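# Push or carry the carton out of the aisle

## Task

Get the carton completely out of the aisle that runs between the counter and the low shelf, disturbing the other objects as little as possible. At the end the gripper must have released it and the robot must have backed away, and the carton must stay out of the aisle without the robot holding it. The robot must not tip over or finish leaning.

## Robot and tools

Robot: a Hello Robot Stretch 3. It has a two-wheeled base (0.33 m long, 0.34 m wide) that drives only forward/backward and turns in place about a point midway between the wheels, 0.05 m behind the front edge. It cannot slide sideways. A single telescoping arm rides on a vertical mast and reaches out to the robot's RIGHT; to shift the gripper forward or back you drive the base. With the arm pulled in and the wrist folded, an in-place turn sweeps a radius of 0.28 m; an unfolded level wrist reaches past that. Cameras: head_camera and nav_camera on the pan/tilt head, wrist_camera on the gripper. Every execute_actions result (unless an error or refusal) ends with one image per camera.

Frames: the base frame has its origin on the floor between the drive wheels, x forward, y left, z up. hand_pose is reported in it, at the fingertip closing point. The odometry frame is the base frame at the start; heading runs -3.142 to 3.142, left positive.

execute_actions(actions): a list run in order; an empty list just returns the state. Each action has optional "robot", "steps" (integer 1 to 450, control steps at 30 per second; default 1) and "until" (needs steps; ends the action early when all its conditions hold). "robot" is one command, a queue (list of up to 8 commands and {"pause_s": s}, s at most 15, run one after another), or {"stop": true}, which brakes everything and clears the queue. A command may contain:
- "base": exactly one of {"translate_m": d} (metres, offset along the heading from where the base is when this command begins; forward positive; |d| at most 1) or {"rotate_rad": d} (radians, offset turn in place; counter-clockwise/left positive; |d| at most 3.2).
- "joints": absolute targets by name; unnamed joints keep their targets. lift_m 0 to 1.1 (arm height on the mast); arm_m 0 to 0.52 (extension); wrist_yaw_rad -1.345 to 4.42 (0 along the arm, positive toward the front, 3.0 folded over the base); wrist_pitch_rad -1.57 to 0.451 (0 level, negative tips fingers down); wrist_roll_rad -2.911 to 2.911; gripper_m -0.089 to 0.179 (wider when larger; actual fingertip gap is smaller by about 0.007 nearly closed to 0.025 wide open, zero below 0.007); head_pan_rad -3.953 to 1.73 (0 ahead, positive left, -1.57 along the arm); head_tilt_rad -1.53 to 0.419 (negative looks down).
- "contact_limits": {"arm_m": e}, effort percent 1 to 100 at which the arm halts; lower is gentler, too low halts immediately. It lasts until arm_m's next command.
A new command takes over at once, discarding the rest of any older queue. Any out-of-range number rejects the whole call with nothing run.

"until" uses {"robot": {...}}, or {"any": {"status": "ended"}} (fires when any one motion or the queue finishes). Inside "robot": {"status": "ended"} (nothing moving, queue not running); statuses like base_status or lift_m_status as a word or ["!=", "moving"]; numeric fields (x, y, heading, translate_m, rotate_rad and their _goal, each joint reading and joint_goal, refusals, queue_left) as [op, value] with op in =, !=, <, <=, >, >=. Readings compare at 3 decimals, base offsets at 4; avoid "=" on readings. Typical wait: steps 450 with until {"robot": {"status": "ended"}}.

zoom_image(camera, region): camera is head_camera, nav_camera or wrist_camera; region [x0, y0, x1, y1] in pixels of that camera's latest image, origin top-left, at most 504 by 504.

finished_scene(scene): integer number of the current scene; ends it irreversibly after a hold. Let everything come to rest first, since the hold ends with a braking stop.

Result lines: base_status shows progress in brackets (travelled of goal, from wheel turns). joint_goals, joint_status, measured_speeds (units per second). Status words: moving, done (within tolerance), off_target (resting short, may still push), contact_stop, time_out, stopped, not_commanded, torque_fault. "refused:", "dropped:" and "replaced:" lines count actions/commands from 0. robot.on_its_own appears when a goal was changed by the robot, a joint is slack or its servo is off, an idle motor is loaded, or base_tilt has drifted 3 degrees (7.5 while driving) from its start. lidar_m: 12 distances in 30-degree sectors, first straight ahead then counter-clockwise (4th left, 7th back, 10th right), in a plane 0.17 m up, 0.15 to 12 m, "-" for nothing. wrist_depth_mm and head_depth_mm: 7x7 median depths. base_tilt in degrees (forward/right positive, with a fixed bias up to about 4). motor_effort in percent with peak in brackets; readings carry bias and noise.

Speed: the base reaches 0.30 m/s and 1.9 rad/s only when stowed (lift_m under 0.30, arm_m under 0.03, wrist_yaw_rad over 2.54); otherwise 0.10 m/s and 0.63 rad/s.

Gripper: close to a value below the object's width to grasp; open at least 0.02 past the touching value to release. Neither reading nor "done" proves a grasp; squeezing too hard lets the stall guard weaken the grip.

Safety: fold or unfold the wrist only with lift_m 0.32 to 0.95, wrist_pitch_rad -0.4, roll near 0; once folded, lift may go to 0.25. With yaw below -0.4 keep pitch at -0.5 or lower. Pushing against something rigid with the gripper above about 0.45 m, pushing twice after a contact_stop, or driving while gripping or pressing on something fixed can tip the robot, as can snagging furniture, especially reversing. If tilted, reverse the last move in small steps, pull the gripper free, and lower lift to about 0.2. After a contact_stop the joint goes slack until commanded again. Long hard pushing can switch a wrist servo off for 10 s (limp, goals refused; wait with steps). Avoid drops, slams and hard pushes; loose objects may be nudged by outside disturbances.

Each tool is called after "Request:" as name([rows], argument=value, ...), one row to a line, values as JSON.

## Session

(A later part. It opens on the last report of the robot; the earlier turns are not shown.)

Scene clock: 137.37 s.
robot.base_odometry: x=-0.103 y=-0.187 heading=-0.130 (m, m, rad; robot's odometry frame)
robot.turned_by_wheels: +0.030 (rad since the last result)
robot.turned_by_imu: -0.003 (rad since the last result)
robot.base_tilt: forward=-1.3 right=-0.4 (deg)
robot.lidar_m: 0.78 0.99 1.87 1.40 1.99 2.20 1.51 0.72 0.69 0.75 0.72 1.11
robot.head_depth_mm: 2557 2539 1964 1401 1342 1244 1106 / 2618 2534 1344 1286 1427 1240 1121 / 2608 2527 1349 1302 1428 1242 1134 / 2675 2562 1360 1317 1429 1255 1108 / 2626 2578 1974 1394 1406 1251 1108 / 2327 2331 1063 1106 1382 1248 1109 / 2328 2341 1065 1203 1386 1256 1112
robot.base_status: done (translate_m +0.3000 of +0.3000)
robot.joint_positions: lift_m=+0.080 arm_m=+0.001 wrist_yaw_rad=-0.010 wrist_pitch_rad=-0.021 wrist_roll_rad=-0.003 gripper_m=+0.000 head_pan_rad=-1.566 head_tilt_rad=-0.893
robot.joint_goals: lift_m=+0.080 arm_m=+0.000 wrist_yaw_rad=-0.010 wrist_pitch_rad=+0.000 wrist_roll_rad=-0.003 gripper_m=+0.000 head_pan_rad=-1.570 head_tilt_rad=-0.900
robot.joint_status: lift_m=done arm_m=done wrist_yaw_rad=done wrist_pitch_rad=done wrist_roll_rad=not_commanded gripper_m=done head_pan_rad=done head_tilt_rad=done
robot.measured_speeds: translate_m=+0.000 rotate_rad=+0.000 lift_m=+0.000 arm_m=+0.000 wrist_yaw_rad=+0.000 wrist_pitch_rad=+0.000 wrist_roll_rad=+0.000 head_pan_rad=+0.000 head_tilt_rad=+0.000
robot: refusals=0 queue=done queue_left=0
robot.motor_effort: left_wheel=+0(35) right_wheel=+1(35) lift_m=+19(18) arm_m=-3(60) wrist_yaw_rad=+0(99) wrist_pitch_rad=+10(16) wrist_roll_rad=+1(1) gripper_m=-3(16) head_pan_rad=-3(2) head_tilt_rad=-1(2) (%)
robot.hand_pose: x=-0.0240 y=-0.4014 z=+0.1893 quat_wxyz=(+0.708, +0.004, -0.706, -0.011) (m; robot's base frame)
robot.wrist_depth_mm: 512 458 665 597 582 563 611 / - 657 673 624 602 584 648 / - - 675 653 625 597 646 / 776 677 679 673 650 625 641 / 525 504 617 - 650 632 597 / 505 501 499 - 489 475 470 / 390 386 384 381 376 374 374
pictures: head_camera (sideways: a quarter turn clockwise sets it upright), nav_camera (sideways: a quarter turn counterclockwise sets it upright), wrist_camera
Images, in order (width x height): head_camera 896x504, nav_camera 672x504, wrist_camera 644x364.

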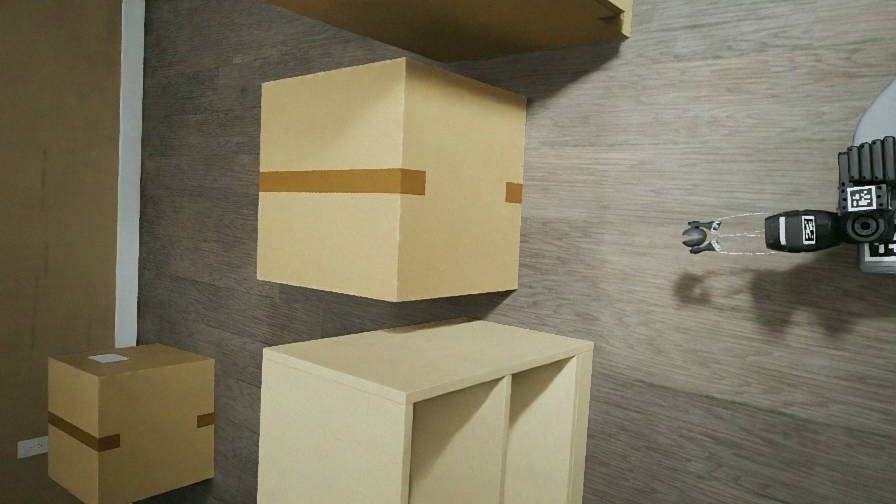

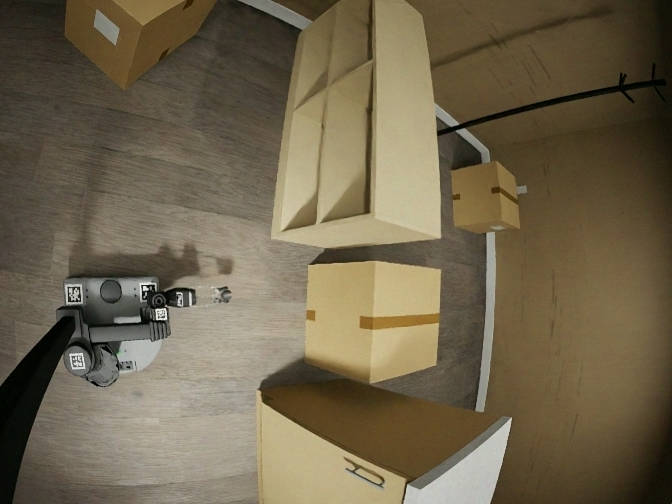

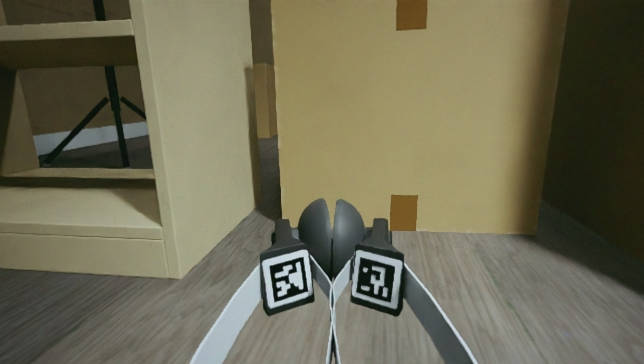

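Request:
execute_actions([
  {"robot":[{"base":{"rotate_rad":-1.2}},{"base":{"translate_m":0.27}},{"base":{"rotate_rad":1.2}},{"base":{"translate_m":-0.38}}],"steps":450,"until":{"robot":{"status":"ended"}}},
  {"robot":{"joints":{"arm_m":0.1}},"steps":200,"until":{"robot":{"status":"ended"}}},
])

Scene clock: 157.37 s.
robot.base_odometry: x=-0.415 y=-0.400 heading=-0.130 (m, m, rad; robot's odometry frame)
robot.turned_by_wheels: +0.000 (rad since the last result)
robot.turned_by_imu: -0.004 (rad since the last result)
robot.base_tilt: forward=-1.3 right=-0.4 (deg)
robot.lidar_m: 1.10 1.12 1.71 2.13 2.30 1.98 0.75 0.36 0.32 0.60 0.64 0.65
robot.head_depth_mm: 2307 727 593 516 524 694 1089 / 2311 2444 945 879 818 825 1103 / 2357 2543 2038 1597 1376 1248 - / 2387 2567 2008 1121 1158 1270 1107 / 2403 2554 2028 1126 1178 1247 1108 / 2430 2496 2023 1125 1196 1252 1111 / 2307 2145 2038 1660 1241 1234 1108
robot.base_status: done (translate_m -0.3800 of -0.3800)
robot.joint_positions: lift_m=+0.080 arm_m=+0.100 wrist_yaw_rad=-0.010 wrist_pitch_rad=-0.021 wrist_roll_rad=-0.003 gripper_m=+0.000 head_pan_rad=-1.566 head_tilt_rad=-0.893
robot.joint_goals: lift_m=+0.080 arm_m=+0.100 wrist_yaw_rad=-0.010 wrist_pitch_rad=+0.000 wrist_roll_rad=-0.003 gripper_m=+0.000 head_pan_rad=-1.570 head_tilt_rad=-0.900
robot.joint_status: lift_m=done arm_m=done wrist_yaw_rad=done wrist_pitch_rad=done wrist_roll_rad=not_commanded gripper_m=done head_pan_rad=done head_tilt_rad=done
robot.measured_speeds: translate_m=+0.000 rotate_rad=+0.000 lift_m=+0.000 arm_m=+0.000 wrist_yaw_rad=+0.000 wrist_pitch_rad=+0.000 wrist_roll_rad=+0.000 head_pan_rad=+0.000 head_tilt_rad=+0.000
robot: refusals=0 queue=done queue_left=0
robot.motor_effort: left_wheel=-1(8) right_wheel=+2(4) lift_m=+19(18) arm_m=+5(4) wrist_yaw_rad=+0(0) wrist_pitch_rad=+10(10) wrist_roll_rad=+0(1) gripper_m=-2(2) head_pan_rad=-2(1) head_tilt_rad=-2(2) (%)
robot.hand_pose: x=-0.0240 y=-0.5003 z=+0.1893 quat_wxyz=(+0.708, +0.004, -0.706, -0.011) (m; robot's base frame)
robot.wrist_depth_mm: 256 249 241 233 225 445 256 / 268 258 249 240 234 443 255 / 280 268 260 251 244 433 255 / 290 283 271 259 252 431 254 / 306 293 282 - 261 431 253 / 320 306 296 - 269 427 250 / 334 322 307 294 286 361 251
pictures: head_camera (sideways: a quarter turn clockwise sets it upright), nav_camera (sideways: a quarter turn counterclockwise sets it upright), wrist_camera
Images, in order (width x height): head_camera 896x504, nav_camera 672x504, wrist_camera 644x364.

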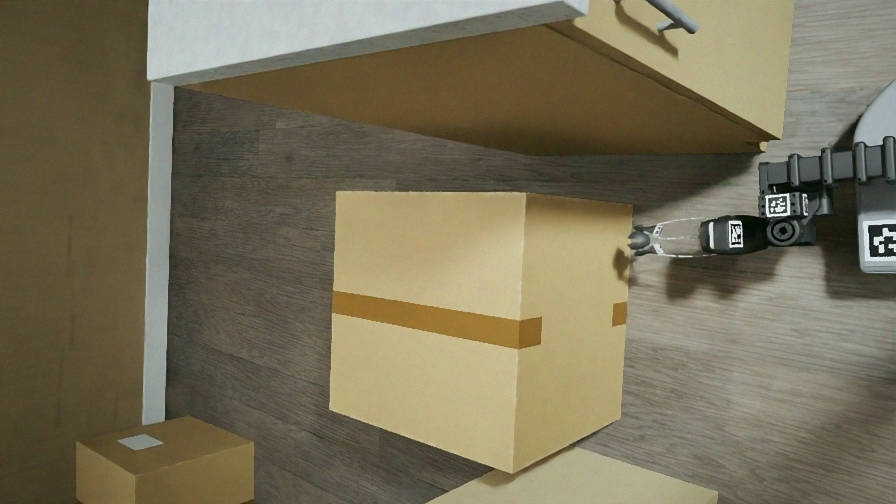

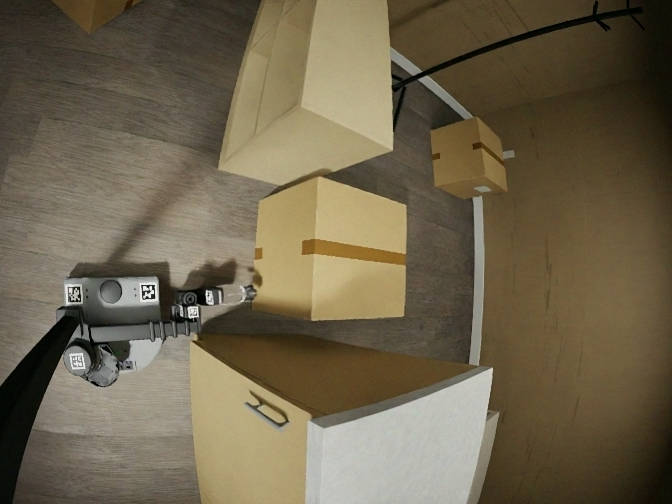

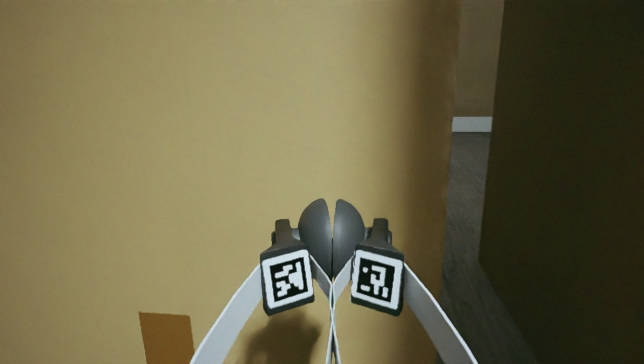

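Request:
execute_actions([
  {"robot":{"joints":{"arm_m":0.34},"contact_limits":{"arm_m":53}},"steps":450,"until":{"robot":{"status":"ended"}}},
  {"robot":{"joints":{"arm_m":0.17,"wrist_yaw_rad":0.0}},"steps":100,"until":{"robot":{"status":"ended"}}},
  {"robot":[{"base":{"rotate_rad":0.03}},{"base":{"translate_m":0.3}},{"joints":{"arm_m":0.43},"contact_limits":{"arm_m":53}}],"steps":450,"until":{"robot":{"status":"ended"}}},
  {"robot":{"joints":{"arm_m":0.27,"wrist_yaw_rad":-0.01}},"steps":200,"until":{"robot":{"status":"ended"}}},
  {"robot":[{"base":{"translate_m":-0.28}},{"joints":{"arm_m":0.52},"contact_limits":{"arm_m":53}}],"steps":450,"until":{"robot":{"status":"ended"}}},
  {"robot":{"joints":{"arm_m":0.33,"wrist_yaw_rad":0.0}},"steps":200,"until":{"robot":{"status":"ended"}}},
])

Scene clock: 185.07 s.
robot.base_odometry: x=-0.396 y=-0.402 heading=-0.099 (m, m, rad; robot's odometry frame)
robot.turned_by_wheels: +0.031 (rad since the last result)
robot.turned_by_imu: +0.014 (rad since the last result)
robot.base_tilt: forward=-1.3 right=-0.3 (deg)
robot.lidar_m: 1.09 1.13 1.71 2.13 2.32 1.99 0.73 0.36 0.33 0.68 0.64 0.64
robot.head_depth_mm: 2328 749 642 608 576 695 1086 / 2331 2549 1950 1062 970 899 1105 / 2371 2547 1996 1320 1436 1248 1120 / 2381 2579 1354 1122 1253 1248 1129 / 2402 2549 1351 1149 1378 1255 1109 / 2404 2468 2037 1217 1397 1251 1109 / 2316 2133 2035 1214 1237 1224 1116
robot.base_status: done (translate_m -0.2800 of -0.2800)
robot.joint_positions: lift_m=+0.080 arm_m=+0.330 wrist_yaw_rad=+0.514 wrist_pitch_rad=-0.024 wrist_roll_rad=-0.001 gripper_m=+0.000 head_pan_rad=-1.566 head_tilt_rad=-0.893
robot.joint_goals: lift_m=+0.080 arm_m=+0.330 wrist_yaw_rad=+0.466 wrist_pitch_rad=+0.000 wrist_roll_rad=-0.001 gripper_m=+0.000 head_pan_rad=-1.570 head_tilt_rad=-0.900
robot.joint_status: lift_m=done arm_m=done wrist_yaw_rad=off_target wrist_pitch_rad=done wrist_roll_rad=not_commanded gripper_m=done head_pan_rad=done head_tilt_rad=done
robot.measured_speeds: translate_m=+0.000 rotate_rad=+0.000 lift_m=+0.000 arm_m=+0.000 wrist_yaw_rad=+0.000 wrist_pitch_rad=+0.000 wrist_roll_rad=+0.000 head_pan_rad=+0.000 head_tilt_rad=+0.000
robot: refusals=0 queue=dropped queue_left=0
robot.on_its_own: wrist_yaw_rad is held at +0.466, not at your +0.000, by its stall guard, which is still easing
robot.motor_effort: left_wheel=+13(46) right_wheel=-13(51) lift_m=+21(21) arm_m=+3(63) wrist_yaw_rad=-43(99) wrist_pitch_rad=+12(30) wrist_roll_rad=+0(1) gripper_m=-7(17) head_pan_rad=-2(2) head_tilt_rad=-2(3) (%)
robot.hand_pose: x=+0.1043 y=-0.6973 z=+0.1885 quat_wxyz=(+0.687, +0.188, -0.681, +0.172) (m; robot's base frame)
robot.wrist_depth_mm: 314 370 305 169 117 89 72 / 321 376 330 176 120 91 73 / 327 387 357 184 124 93 75 / 331 389 391 190 127 95 76 / 339 396 585 - 131 97 78 / 347 413 480 - 128 100 79 / 350 386 364 220 149 102 81
pictures: head_camera (sideways: a quarter turn clockwise sets it upright), nav_camera (sideways: a quarter turn counterclockwise sets it upright), wrist_camera
replaced: robot.arm_m: its motion had ended contact_stop
replaced: robot.arm_m: its motion had ended contact_stop
Images, in order (width x height): head_camera 896x504, nav_camera 672x504, wrist_camera 644x364.

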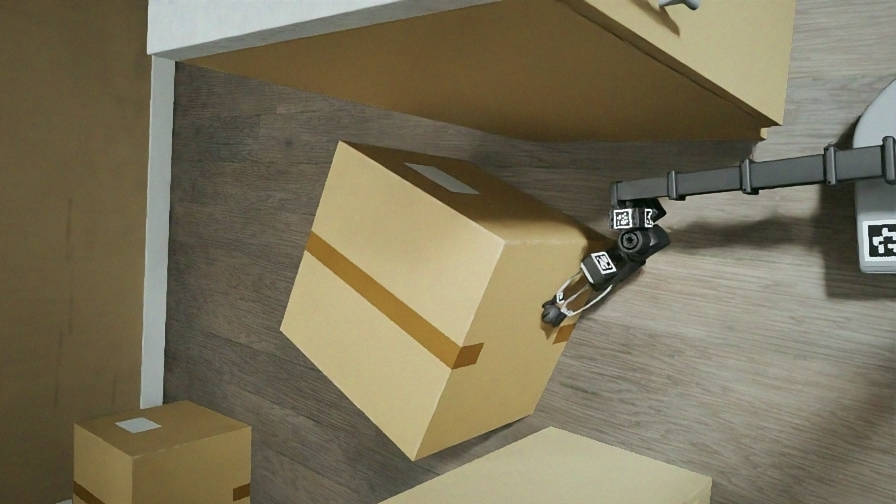

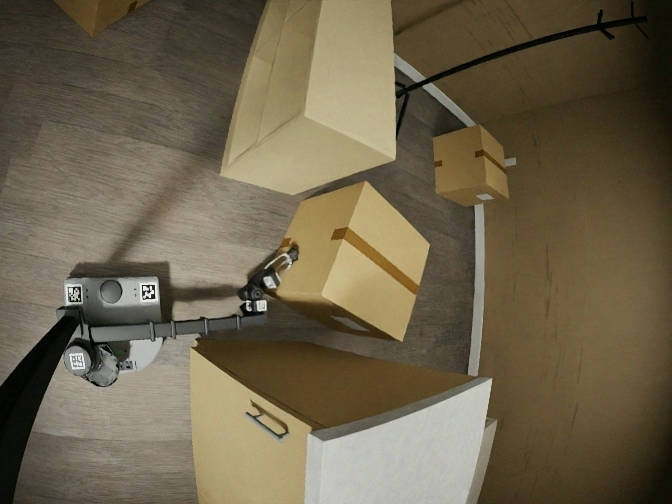

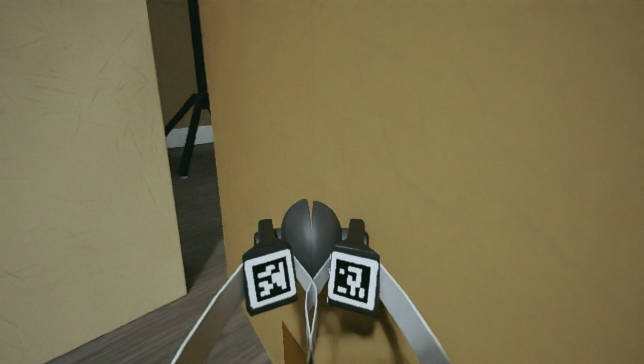

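Request:
execute_actions([
  {"robot":{"joints":{"arm_m":0.1}},"steps":200,"until":{"robot":{"status":"ended"}}},
  {"robot":[{"base":{"translate_m":0.18},"joints":{"wrist_yaw_rad":-0.03}},{"base":{"rotate_rad":-0.2}},{"joints":{"arm_m":0.46},"contact_limits":{"arm_m":53}}],"steps":450,"until":{"robot":{"status":"ended"}}},
  {"robot":{"joints":{"arm_m":0.25,"wrist_yaw_rad":0.0}},"steps":200,"until":{"robot":{"status":"ended"}}},
])

Scene clock: 198.03 s.
robot.base_odometry: x=-0.216 y=-0.420 heading=-0.300 (m, m, rad; robot's odometry frame)
robot.turned_by_wheels: -0.201 (rad since the last result)
robot.turned_by_imu: -0.211 (rad since the last result)
robot.base_tilt: forward=-1.3 right=-0.3 (deg)
robot.lidar_m: 1.14 0.91 2.18 1.66 2.00 2.26 1.58 0.48 0.46 0.68 0.53 1.02
robot.head_depth_mm: 2393 778 795 832 871 1030 1102 / 2459 2544 1131 1174 1252 1227 1121 / 2439 2545 1964 1552 1432 1260 1120 / 2409 2561 1353 1145 1342 1227 1126 / 2389 2535 1345 1166 1375 1251 1108 / 2362 2556 1968 1181 1404 1248 1110 / 2318 2518 2049 1269 1093 1156 1112
robot.base_status: done (rotate_rad -0.2000 of -0.2000)
robot.joint_positions: lift_m=+0.080 arm_m=+0.250 wrist_yaw_rad=-0.001 wrist_pitch_rad=-0.021 wrist_roll_rad=-0.001 gripper_m=+0.000 head_pan_rad=-1.566 head_tilt_rad=-0.894
robot.joint_goals: lift_m=+0.080 arm_m=+0.250 wrist_yaw_rad=+0.000 wrist_pitch_rad=+0.000 wrist_roll_rad=-0.001 gripper_m=+0.000 head_pan_rad=-1.570 head_tilt_rad=-0.900
robot.joint_status: lift_m=done arm_m=done wrist_yaw_rad=done wrist_pitch_rad=done wrist_roll_rad=not_commanded gripper_m=done head_pan_rad=done head_tilt_rad=done
robot.measured_speeds: translate_m=+0.000 rotate_rad=+0.000 lift_m=+0.000 arm_m=+0.000 wrist_yaw_rad=+0.000 wrist_pitch_rad=+0.000 wrist_roll_rad=+0.000 head_pan_rad=+0.000 head_tilt_rad=+0.000
robot: refusals=0 queue=done queue_left=0
robot.motor_effort: left_wheel=+2(13) right_wheel=-1(15) lift_m=+19(22) arm_m=-3(62) wrist_yaw_rad=+1(42) wrist_pitch_rad=+10(18) wrist_roll_rad=+0(1) gripper_m=-2(8) head_pan_rad=-2(2) head_tilt_rad=-2(1) (%)
robot.hand_pose: x=-0.0217 y=-0.6510 z=+0.1894 quat_wxyz=(+0.708, +0.007, -0.706, -0.008) (m; robot's base frame)
robot.wrist_depth_mm: 241 220 202 185 172 - 344 / 252 230 211 192 179 - 345 / 266 242 218 200 184 - 349 / 281 253 227 207 192 - 350 / 298 265 239 - 199 638 352 / 316 280 253 - 203 466 352 / 332 294 259 238 218 372 342
pictures: head_camera (sideways: a quarter turn clockwise sets it upright), nav_camera (sideways: a quarter turn counterclockwise sets it upright), wrist_camera
replaced: robot.arm_m: its motion had ended contact_stop
Images, in order (width x height): head_camera 896x504, nav_camera 672x504, wrist_camera 644x364.

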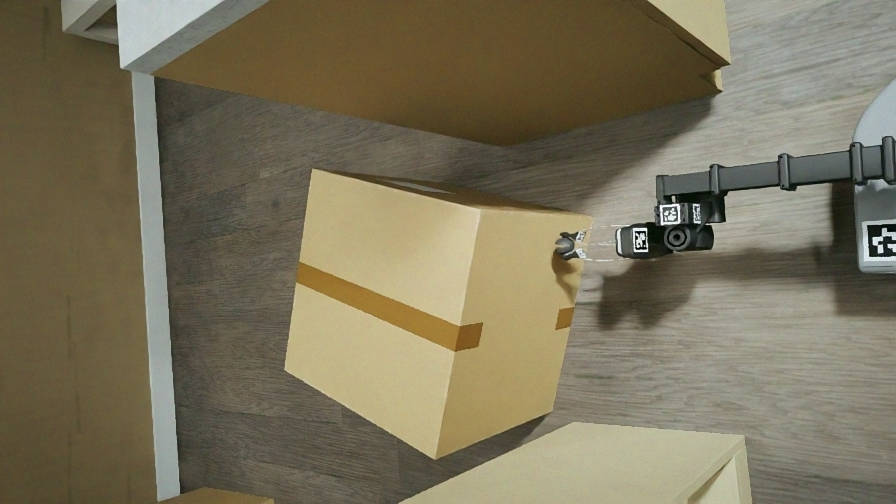

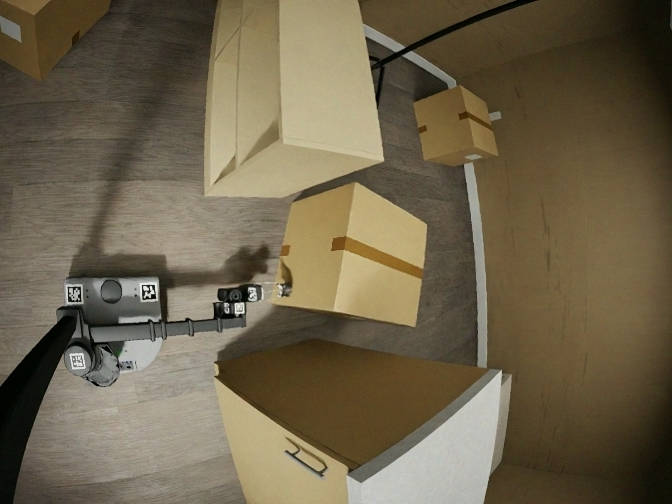

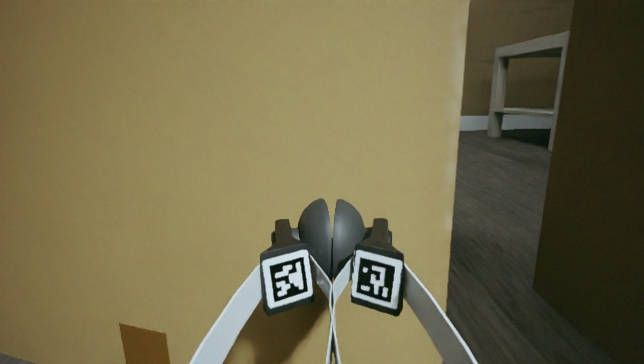

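Request:
execute_actions([
  {"robot":[{"joints":{"arm_m":0.18},"base":{"rotate_rad":0.1}},{"base":{"translate_m":-0.09},"joints":{"wrist_yaw_rad":-0.08}},{"joints":{"arm_m":0.47},"contact_limits":{"arm_m":53}}],"steps":450,"until":{"robot":{"status":"ended"}}},
  {"robot":{"joints":{"arm_m":0.25,"wrist_yaw_rad":0.0}},"steps":200,"until":{"robot":{"status":"ended"}}},
])

Scene clock: 209.90 s.
robot.base_odometry: x=-0.305 y=-0.403 heading=-0.200 (m, m, rad; robot's odometry frame)
robot.turned_by_wheels: +0.100 (rad since the last result)
robot.turned_by_imu: +0.042 (rad since the last result)
robot.base_tilt: forward=-1.3 right=-0.3 (deg)
robot.lidar_m: 1.15 1.01 2.19 1.68 2.17 2.10 1.29 0.45 0.39 0.85 0.63 0.59
robot.head_depth_mm: 2397 723 618 628 660 892 1101 / 2439 840 870 909 955 1038 1121 / 2397 2527 2007 1562 1404 1256 1122 / 2410 2549 1349 1287 1426 1230 1123 / 2371 2562 1357 1247 1422 1245 1106 / 2366 2554 1362 1210 1413 1259 1106 / 2356 2561 1974 1645 1325 1211 1111
robot.base_status: done (translate_m -0.0900 of -0.0900)
robot.joint_positions: lift_m=+0.080 arm_m=+0.250 wrist_yaw_rad=+0.000 wrist_pitch_rad=-0.021 wrist_roll_rad=-0.002 gripper_m=+0.000 head_pan_rad=-1.566 head_tilt_rad=-0.894
robot.joint_goals: lift_m=+0.080 arm_m=+0.250 wrist_yaw_rad=+0.000 wrist_pitch_rad=+0.000 wrist_roll_rad=-0.002 gripper_m=+0.000 head_pan_rad=-1.570 head_tilt_rad=-0.900
robot.joint_status: lift_m=done arm_m=done wrist_yaw_rad=done wrist_pitch_rad=done wrist_roll_rad=not_commanded gripper_m=done head_pan_rad=done head_tilt_rad=done
robot.measured_speeds: translate_m=+0.000 rotate_rad=+0.000 lift_m=+0.000 arm_m=+0.000 wrist_yaw_rad=+0.000 wrist_pitch_rad=+0.000 wrist_roll_rad=+0.000 head_pan_rad=+0.000 head_tilt_rad=+0.000
robot: refusals=0 queue=done queue_left=0
robot.motor_effort: left_wheel=+2(32) right_wheel=-2(32) lift_m=+18(19) arm_m=-4(60) wrist_yaw_rad=+0(98) wrist_pitch_rad=+11(17) wrist_roll_rad=+0(0) gripper_m=-2(14) head_pan_rad=-3(2) head_tilt_rad=-2(2) (%)
robot.hand_pose: x=-0.0216 y=-0.6510 z=+0.1893 quat_wxyz=(+0.708, +0.008, -0.706, -0.008) (m; robot's base frame)
robot.wrist_depth_mm: 313 322 331 336 345 - 264 / 326 330 339 348 363 - 265 / 335 341 352 362 373 - 264 / 349 356 366 375 392 405 266 / 360 371 379 - 578 408 267 / 375 384 391 - 476 409 267 / 380 389 381 376 377 359 270
pictures: head_camera (sideways: a quarter turn clockwise sets it upright), nav_camera (sideways: a quarter turn counterclockwise sets it upright), wrist_camera
Images, in order (width x height): head_camera 896x504, nav_camera 672x504, wrist_camera 644x364.

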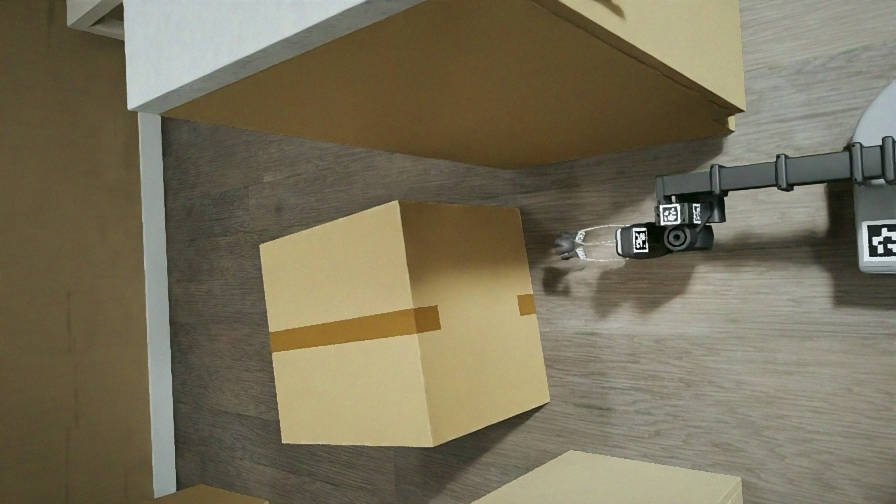

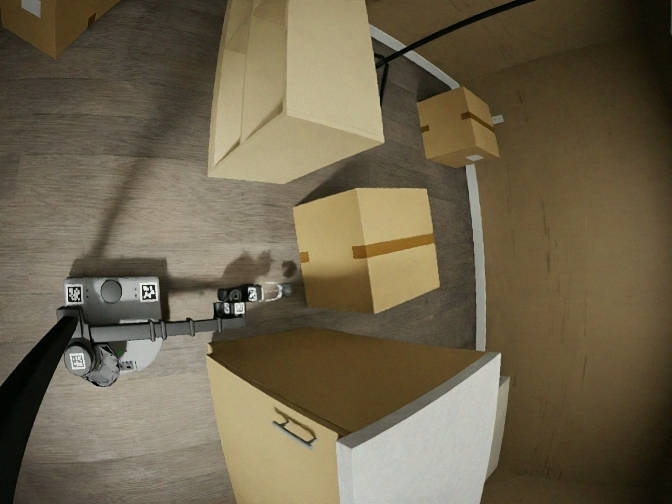

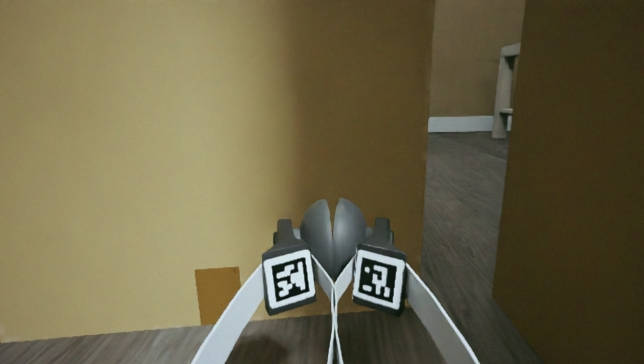

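Request:
execute_actions([
  {"robot":[{"base":{"rotate_rad":0.13}},{"base":{"translate_m":0.21},"joints":{"wrist_yaw_rad":-0.05}},{"joints":{"arm_m":0.52},"contact_limits":{"arm_m":53}}],"steps":450,"until":{"robot":{"status":"ended"}}},
  {"robot":{"joints":{"arm_m":0.33,"wrist_yaw_rad":0.0}},"steps":200,"until":{"robot":{"status":"ended"}}},
])

Scene clock: 222.57 s.
robot.base_odometry: x=-0.095 y=-0.417 heading=-0.070 (m, m, rad; robot's odometry frame)
robot.turned_by_wheels: +0.130 (rad since the last result)
robot.turned_by_imu: +0.131 (rad since the last result)
robot.base_tilt: forward=-1.3 right=-0.3 (deg)
robot.lidar_m: 0.86 0.80 2.10 1.64 2.24 2.29 0.92 0.56 0.71 0.62 0.48 0.93
robot.head_depth_mm: 2368 2512 1948 1624 1391 1242 1100 / 2378 2563 1341 1319 1422 1238 1126 / 2391 2547 1354 1343 1428 1245 1125 / 2445 2542 1352 1387 1463 1252 1125 / 2453 2549 2036 1605 1344 1236 1107 / 2314 2172 2023 898 939 1223 1111 / 2340 2118 2046 878 1006 1226 1110
robot.base_status: done (translate_m +0.2100 of +0.2100)
robot.joint_positions: lift_m=+0.080 arm_m=+0.330 wrist_yaw_rad=+0.000 wrist_pitch_rad=-0.021 wrist_roll_rad=-0.002 gripper_m=+0.000 head_pan_rad=-1.566 head_tilt_rad=-0.894
robot.joint_goals: lift_m=+0.080 arm_m=+0.330 wrist_yaw_rad=+0.000 wrist_pitch_rad=+0.000 wrist_roll_rad=-0.002 gripper_m=+0.000 head_pan_rad=-1.570 head_tilt_rad=-0.900
robot.joint_status: lift_m=done arm_m=done wrist_yaw_rad=done wrist_pitch_rad=done wrist_roll_rad=not_commanded gripper_m=done head_pan_rad=done head_tilt_rad=done
robot.measured_speeds: translate_m=+0.000 rotate_rad=+0.000 lift_m=+0.000 arm_m=+0.000 wrist_yaw_rad=+0.000 wrist_pitch_rad=+0.000 wrist_roll_rad=+0.000 head_pan_rad=+0.000 head_tilt_rad=+0.000
robot: refusals=0 queue=done queue_left=0
robot.motor_effort: left_wheel=+0(18) right_wheel=+0(18) lift_m=+18(18) arm_m=-4(57) wrist_yaw_rad=+0(56) wrist_pitch_rad=+11(16) wrist_roll_rad=+0(0) gripper_m=-2(11) head_pan_rad=-2(3) head_tilt_rad=-2(1) (%)
robot.hand_pose: x=-0.0213 y=-0.7310 z=+0.1893 quat_wxyz=(+0.708, +0.008, -0.706, -0.008) (m; robot's base frame)
robot.wrist_depth_mm: 201 - - 325 309 292 278 / 202 - - 339 318 301 287 / 203 - - 350 329 313 296 / 203 - - 364 342 324 306 / 204 592 671 - 352 335 319 / 204 442 486 - 363 351 329 / 205 274 380 380 374 354 339
pictures: head_camera (sideways: a quarter turn clockwise sets it upright), nav_camera (sideways: a quarter turn counterclockwise sets it upright), wrist_camera
Images, in order (width x height): head_camera 896x504, nav_camera 672x504, wrist_camera 644x364.

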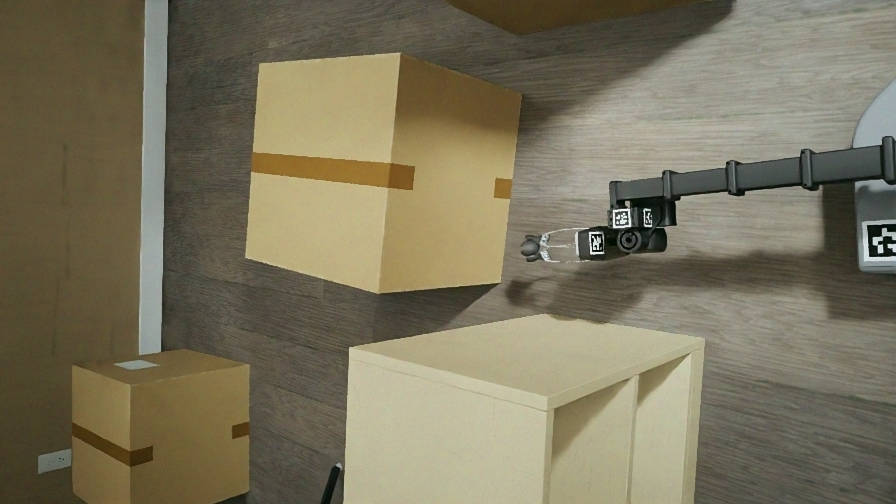

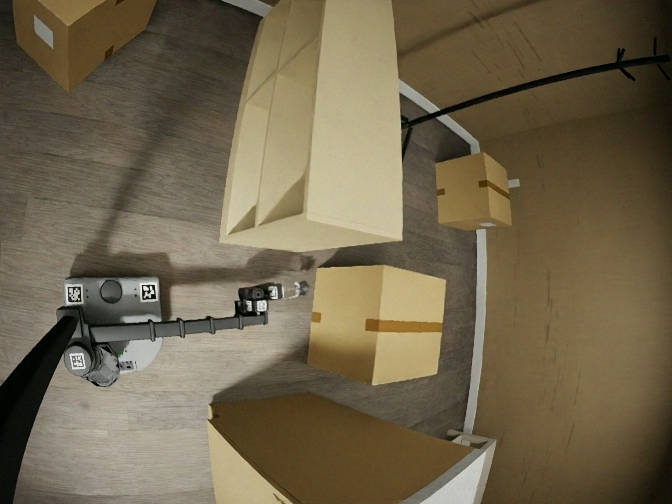

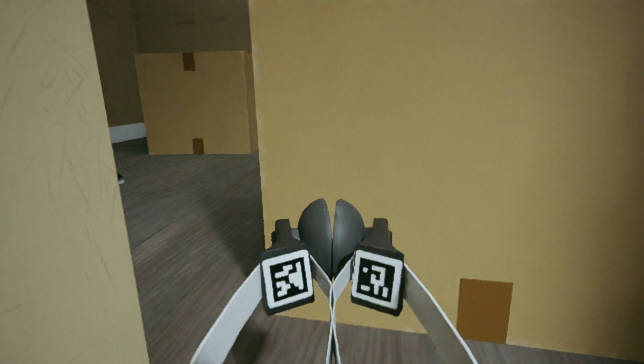

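Right corner is level with the counter end; one more right push.

Request:
execute_actions([
  {"robot":[{"base":{"translate_m":-0.32},"joints":{"wrist_yaw_rad":-0.06}},{"joints":{"arm_m":0.52},"contact_limits":{"arm_m":53}}],"steps":450,"until":{"robot":{"status":"ended"}}},
  {"robot":{"joints":{"arm_m":0.0,"wrist_yaw_rad":0.0}},"steps":200,"until":{"robot":{"status":"ended"}}},
])

Scene clock: 236.80 s.
robot.base_odometry: x=-0.414 y=-0.395 heading=-0.070 (m, m, rad; robot's odometry frame)
robot.turned_by_wheels: +0.000 (rad since the last result)
robot.turned_by_imu: -0.012 (rad since the last result)
robot.base_tilt: forward=-1.3 right=-0.3 (deg)
robot.lidar_m: 1.11 1.12 1.70 2.11 2.27 1.97 0.84 0.38 0.32 0.93 0.70 0.67
robot.head_depth_mm: 2337 723 576 490 510 753 1099 / 2352 793 747 714 685 821 1124 / 2373 2546 2027 1638 1375 1221 1132 / 2399 2555 1349 1389 1425 1255 1108 / 2390 2544 1350 1379 1431 1251 1110 / 2416 2578 1355 1377 1431 1257 1109 / 2342 2223 2036 1671 1382 1254 1119
robot.base_status: done (translate_m -0.3200 of -0.3200)
robot.joint_positions: lift_m=+0.080 arm_m=+0.001 wrist_yaw_rad=+0.000 wrist_pitch_rad=-0.021 wrist_roll_rad=-0.002 gripper_m=+0.000 head_pan_rad=-1.566 head_tilt_rad=-0.894
robot.joint_goals: lift_m=+0.080 arm_m=+0.000 wrist_yaw_rad=+0.000 wrist_pitch_rad=+0.000 wrist_roll_rad=-0.002 gripper_m=+0.000 head_pan_rad=-1.570 head_tilt_rad=-0.900
robot.joint_status: lift_m=done arm_m=done wrist_yaw_rad=done wrist_pitch_rad=done wrist_roll_rad=not_commanded gripper_m=done head_pan_rad=done head_tilt_rad=done
robot.measured_speeds: translate_m=+0.000 rotate_rad=+0.000 lift_m=+0.000 arm_m=+0.000 wrist_yaw_rad=+0.000 wrist_pitch_rad=+0.000 wrist_roll_rad=+0.000 head_pan_rad=+0.000 head_tilt_rad=+0.000
robot: refusals=0 queue=done queue_left=0
robot.motor_effort: left_wheel=+0(32) right_wheel=-1(32) lift_m=+18(19) arm_m=-4(56) wrist_yaw_rad=+0(90) wrist_pitch_rad=+11(16) wrist_roll_rad=+0(0) gripper_m=-2(14) head_pan_rad=-2(3) head_tilt_rad=-1(2) (%)
robot.hand_pose: x=-0.0215 y=-0.4014 z=+0.1893 quat_wxyz=(+0.708, +0.008, -0.706, -0.008) (m; robot's base frame)
robot.wrist_depth_mm: - 656 654 642 - 335 198 / - 693 661 653 - 333 198 / - - 700 680 - 333 197 / 913 904 720 720 930 330 196 / 605 693 677 - 642 327 195 / 508 488 503 - 500 326 195 / 392 387 382 382 377 324 195
pictures: head_camera (sideways: a quarter turn clockwise sets it upright), nav_camera (sideways: a quarter turn counterclockwise sets it upright), wrist_camera
Images, in order (width x height): head_camera 896x504, nav_camera 672x504, wrist_camera 644x364.

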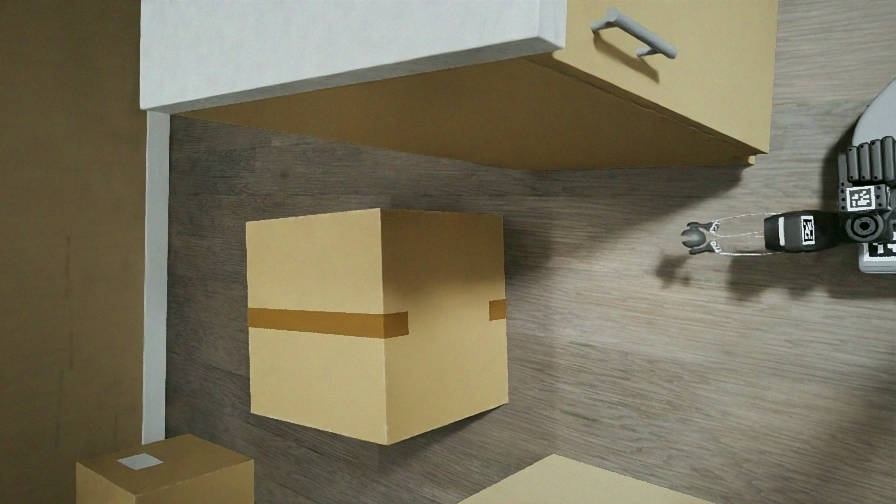

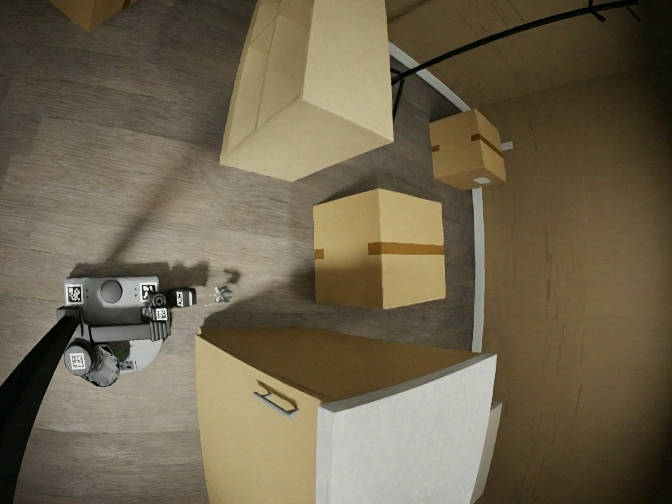

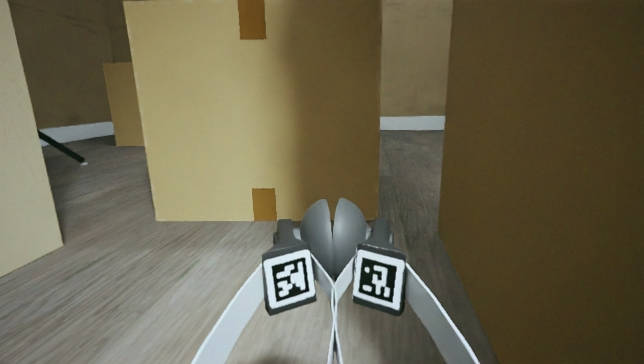

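Request:
finished_scene(scene=2)

The scene is finished: the task was done.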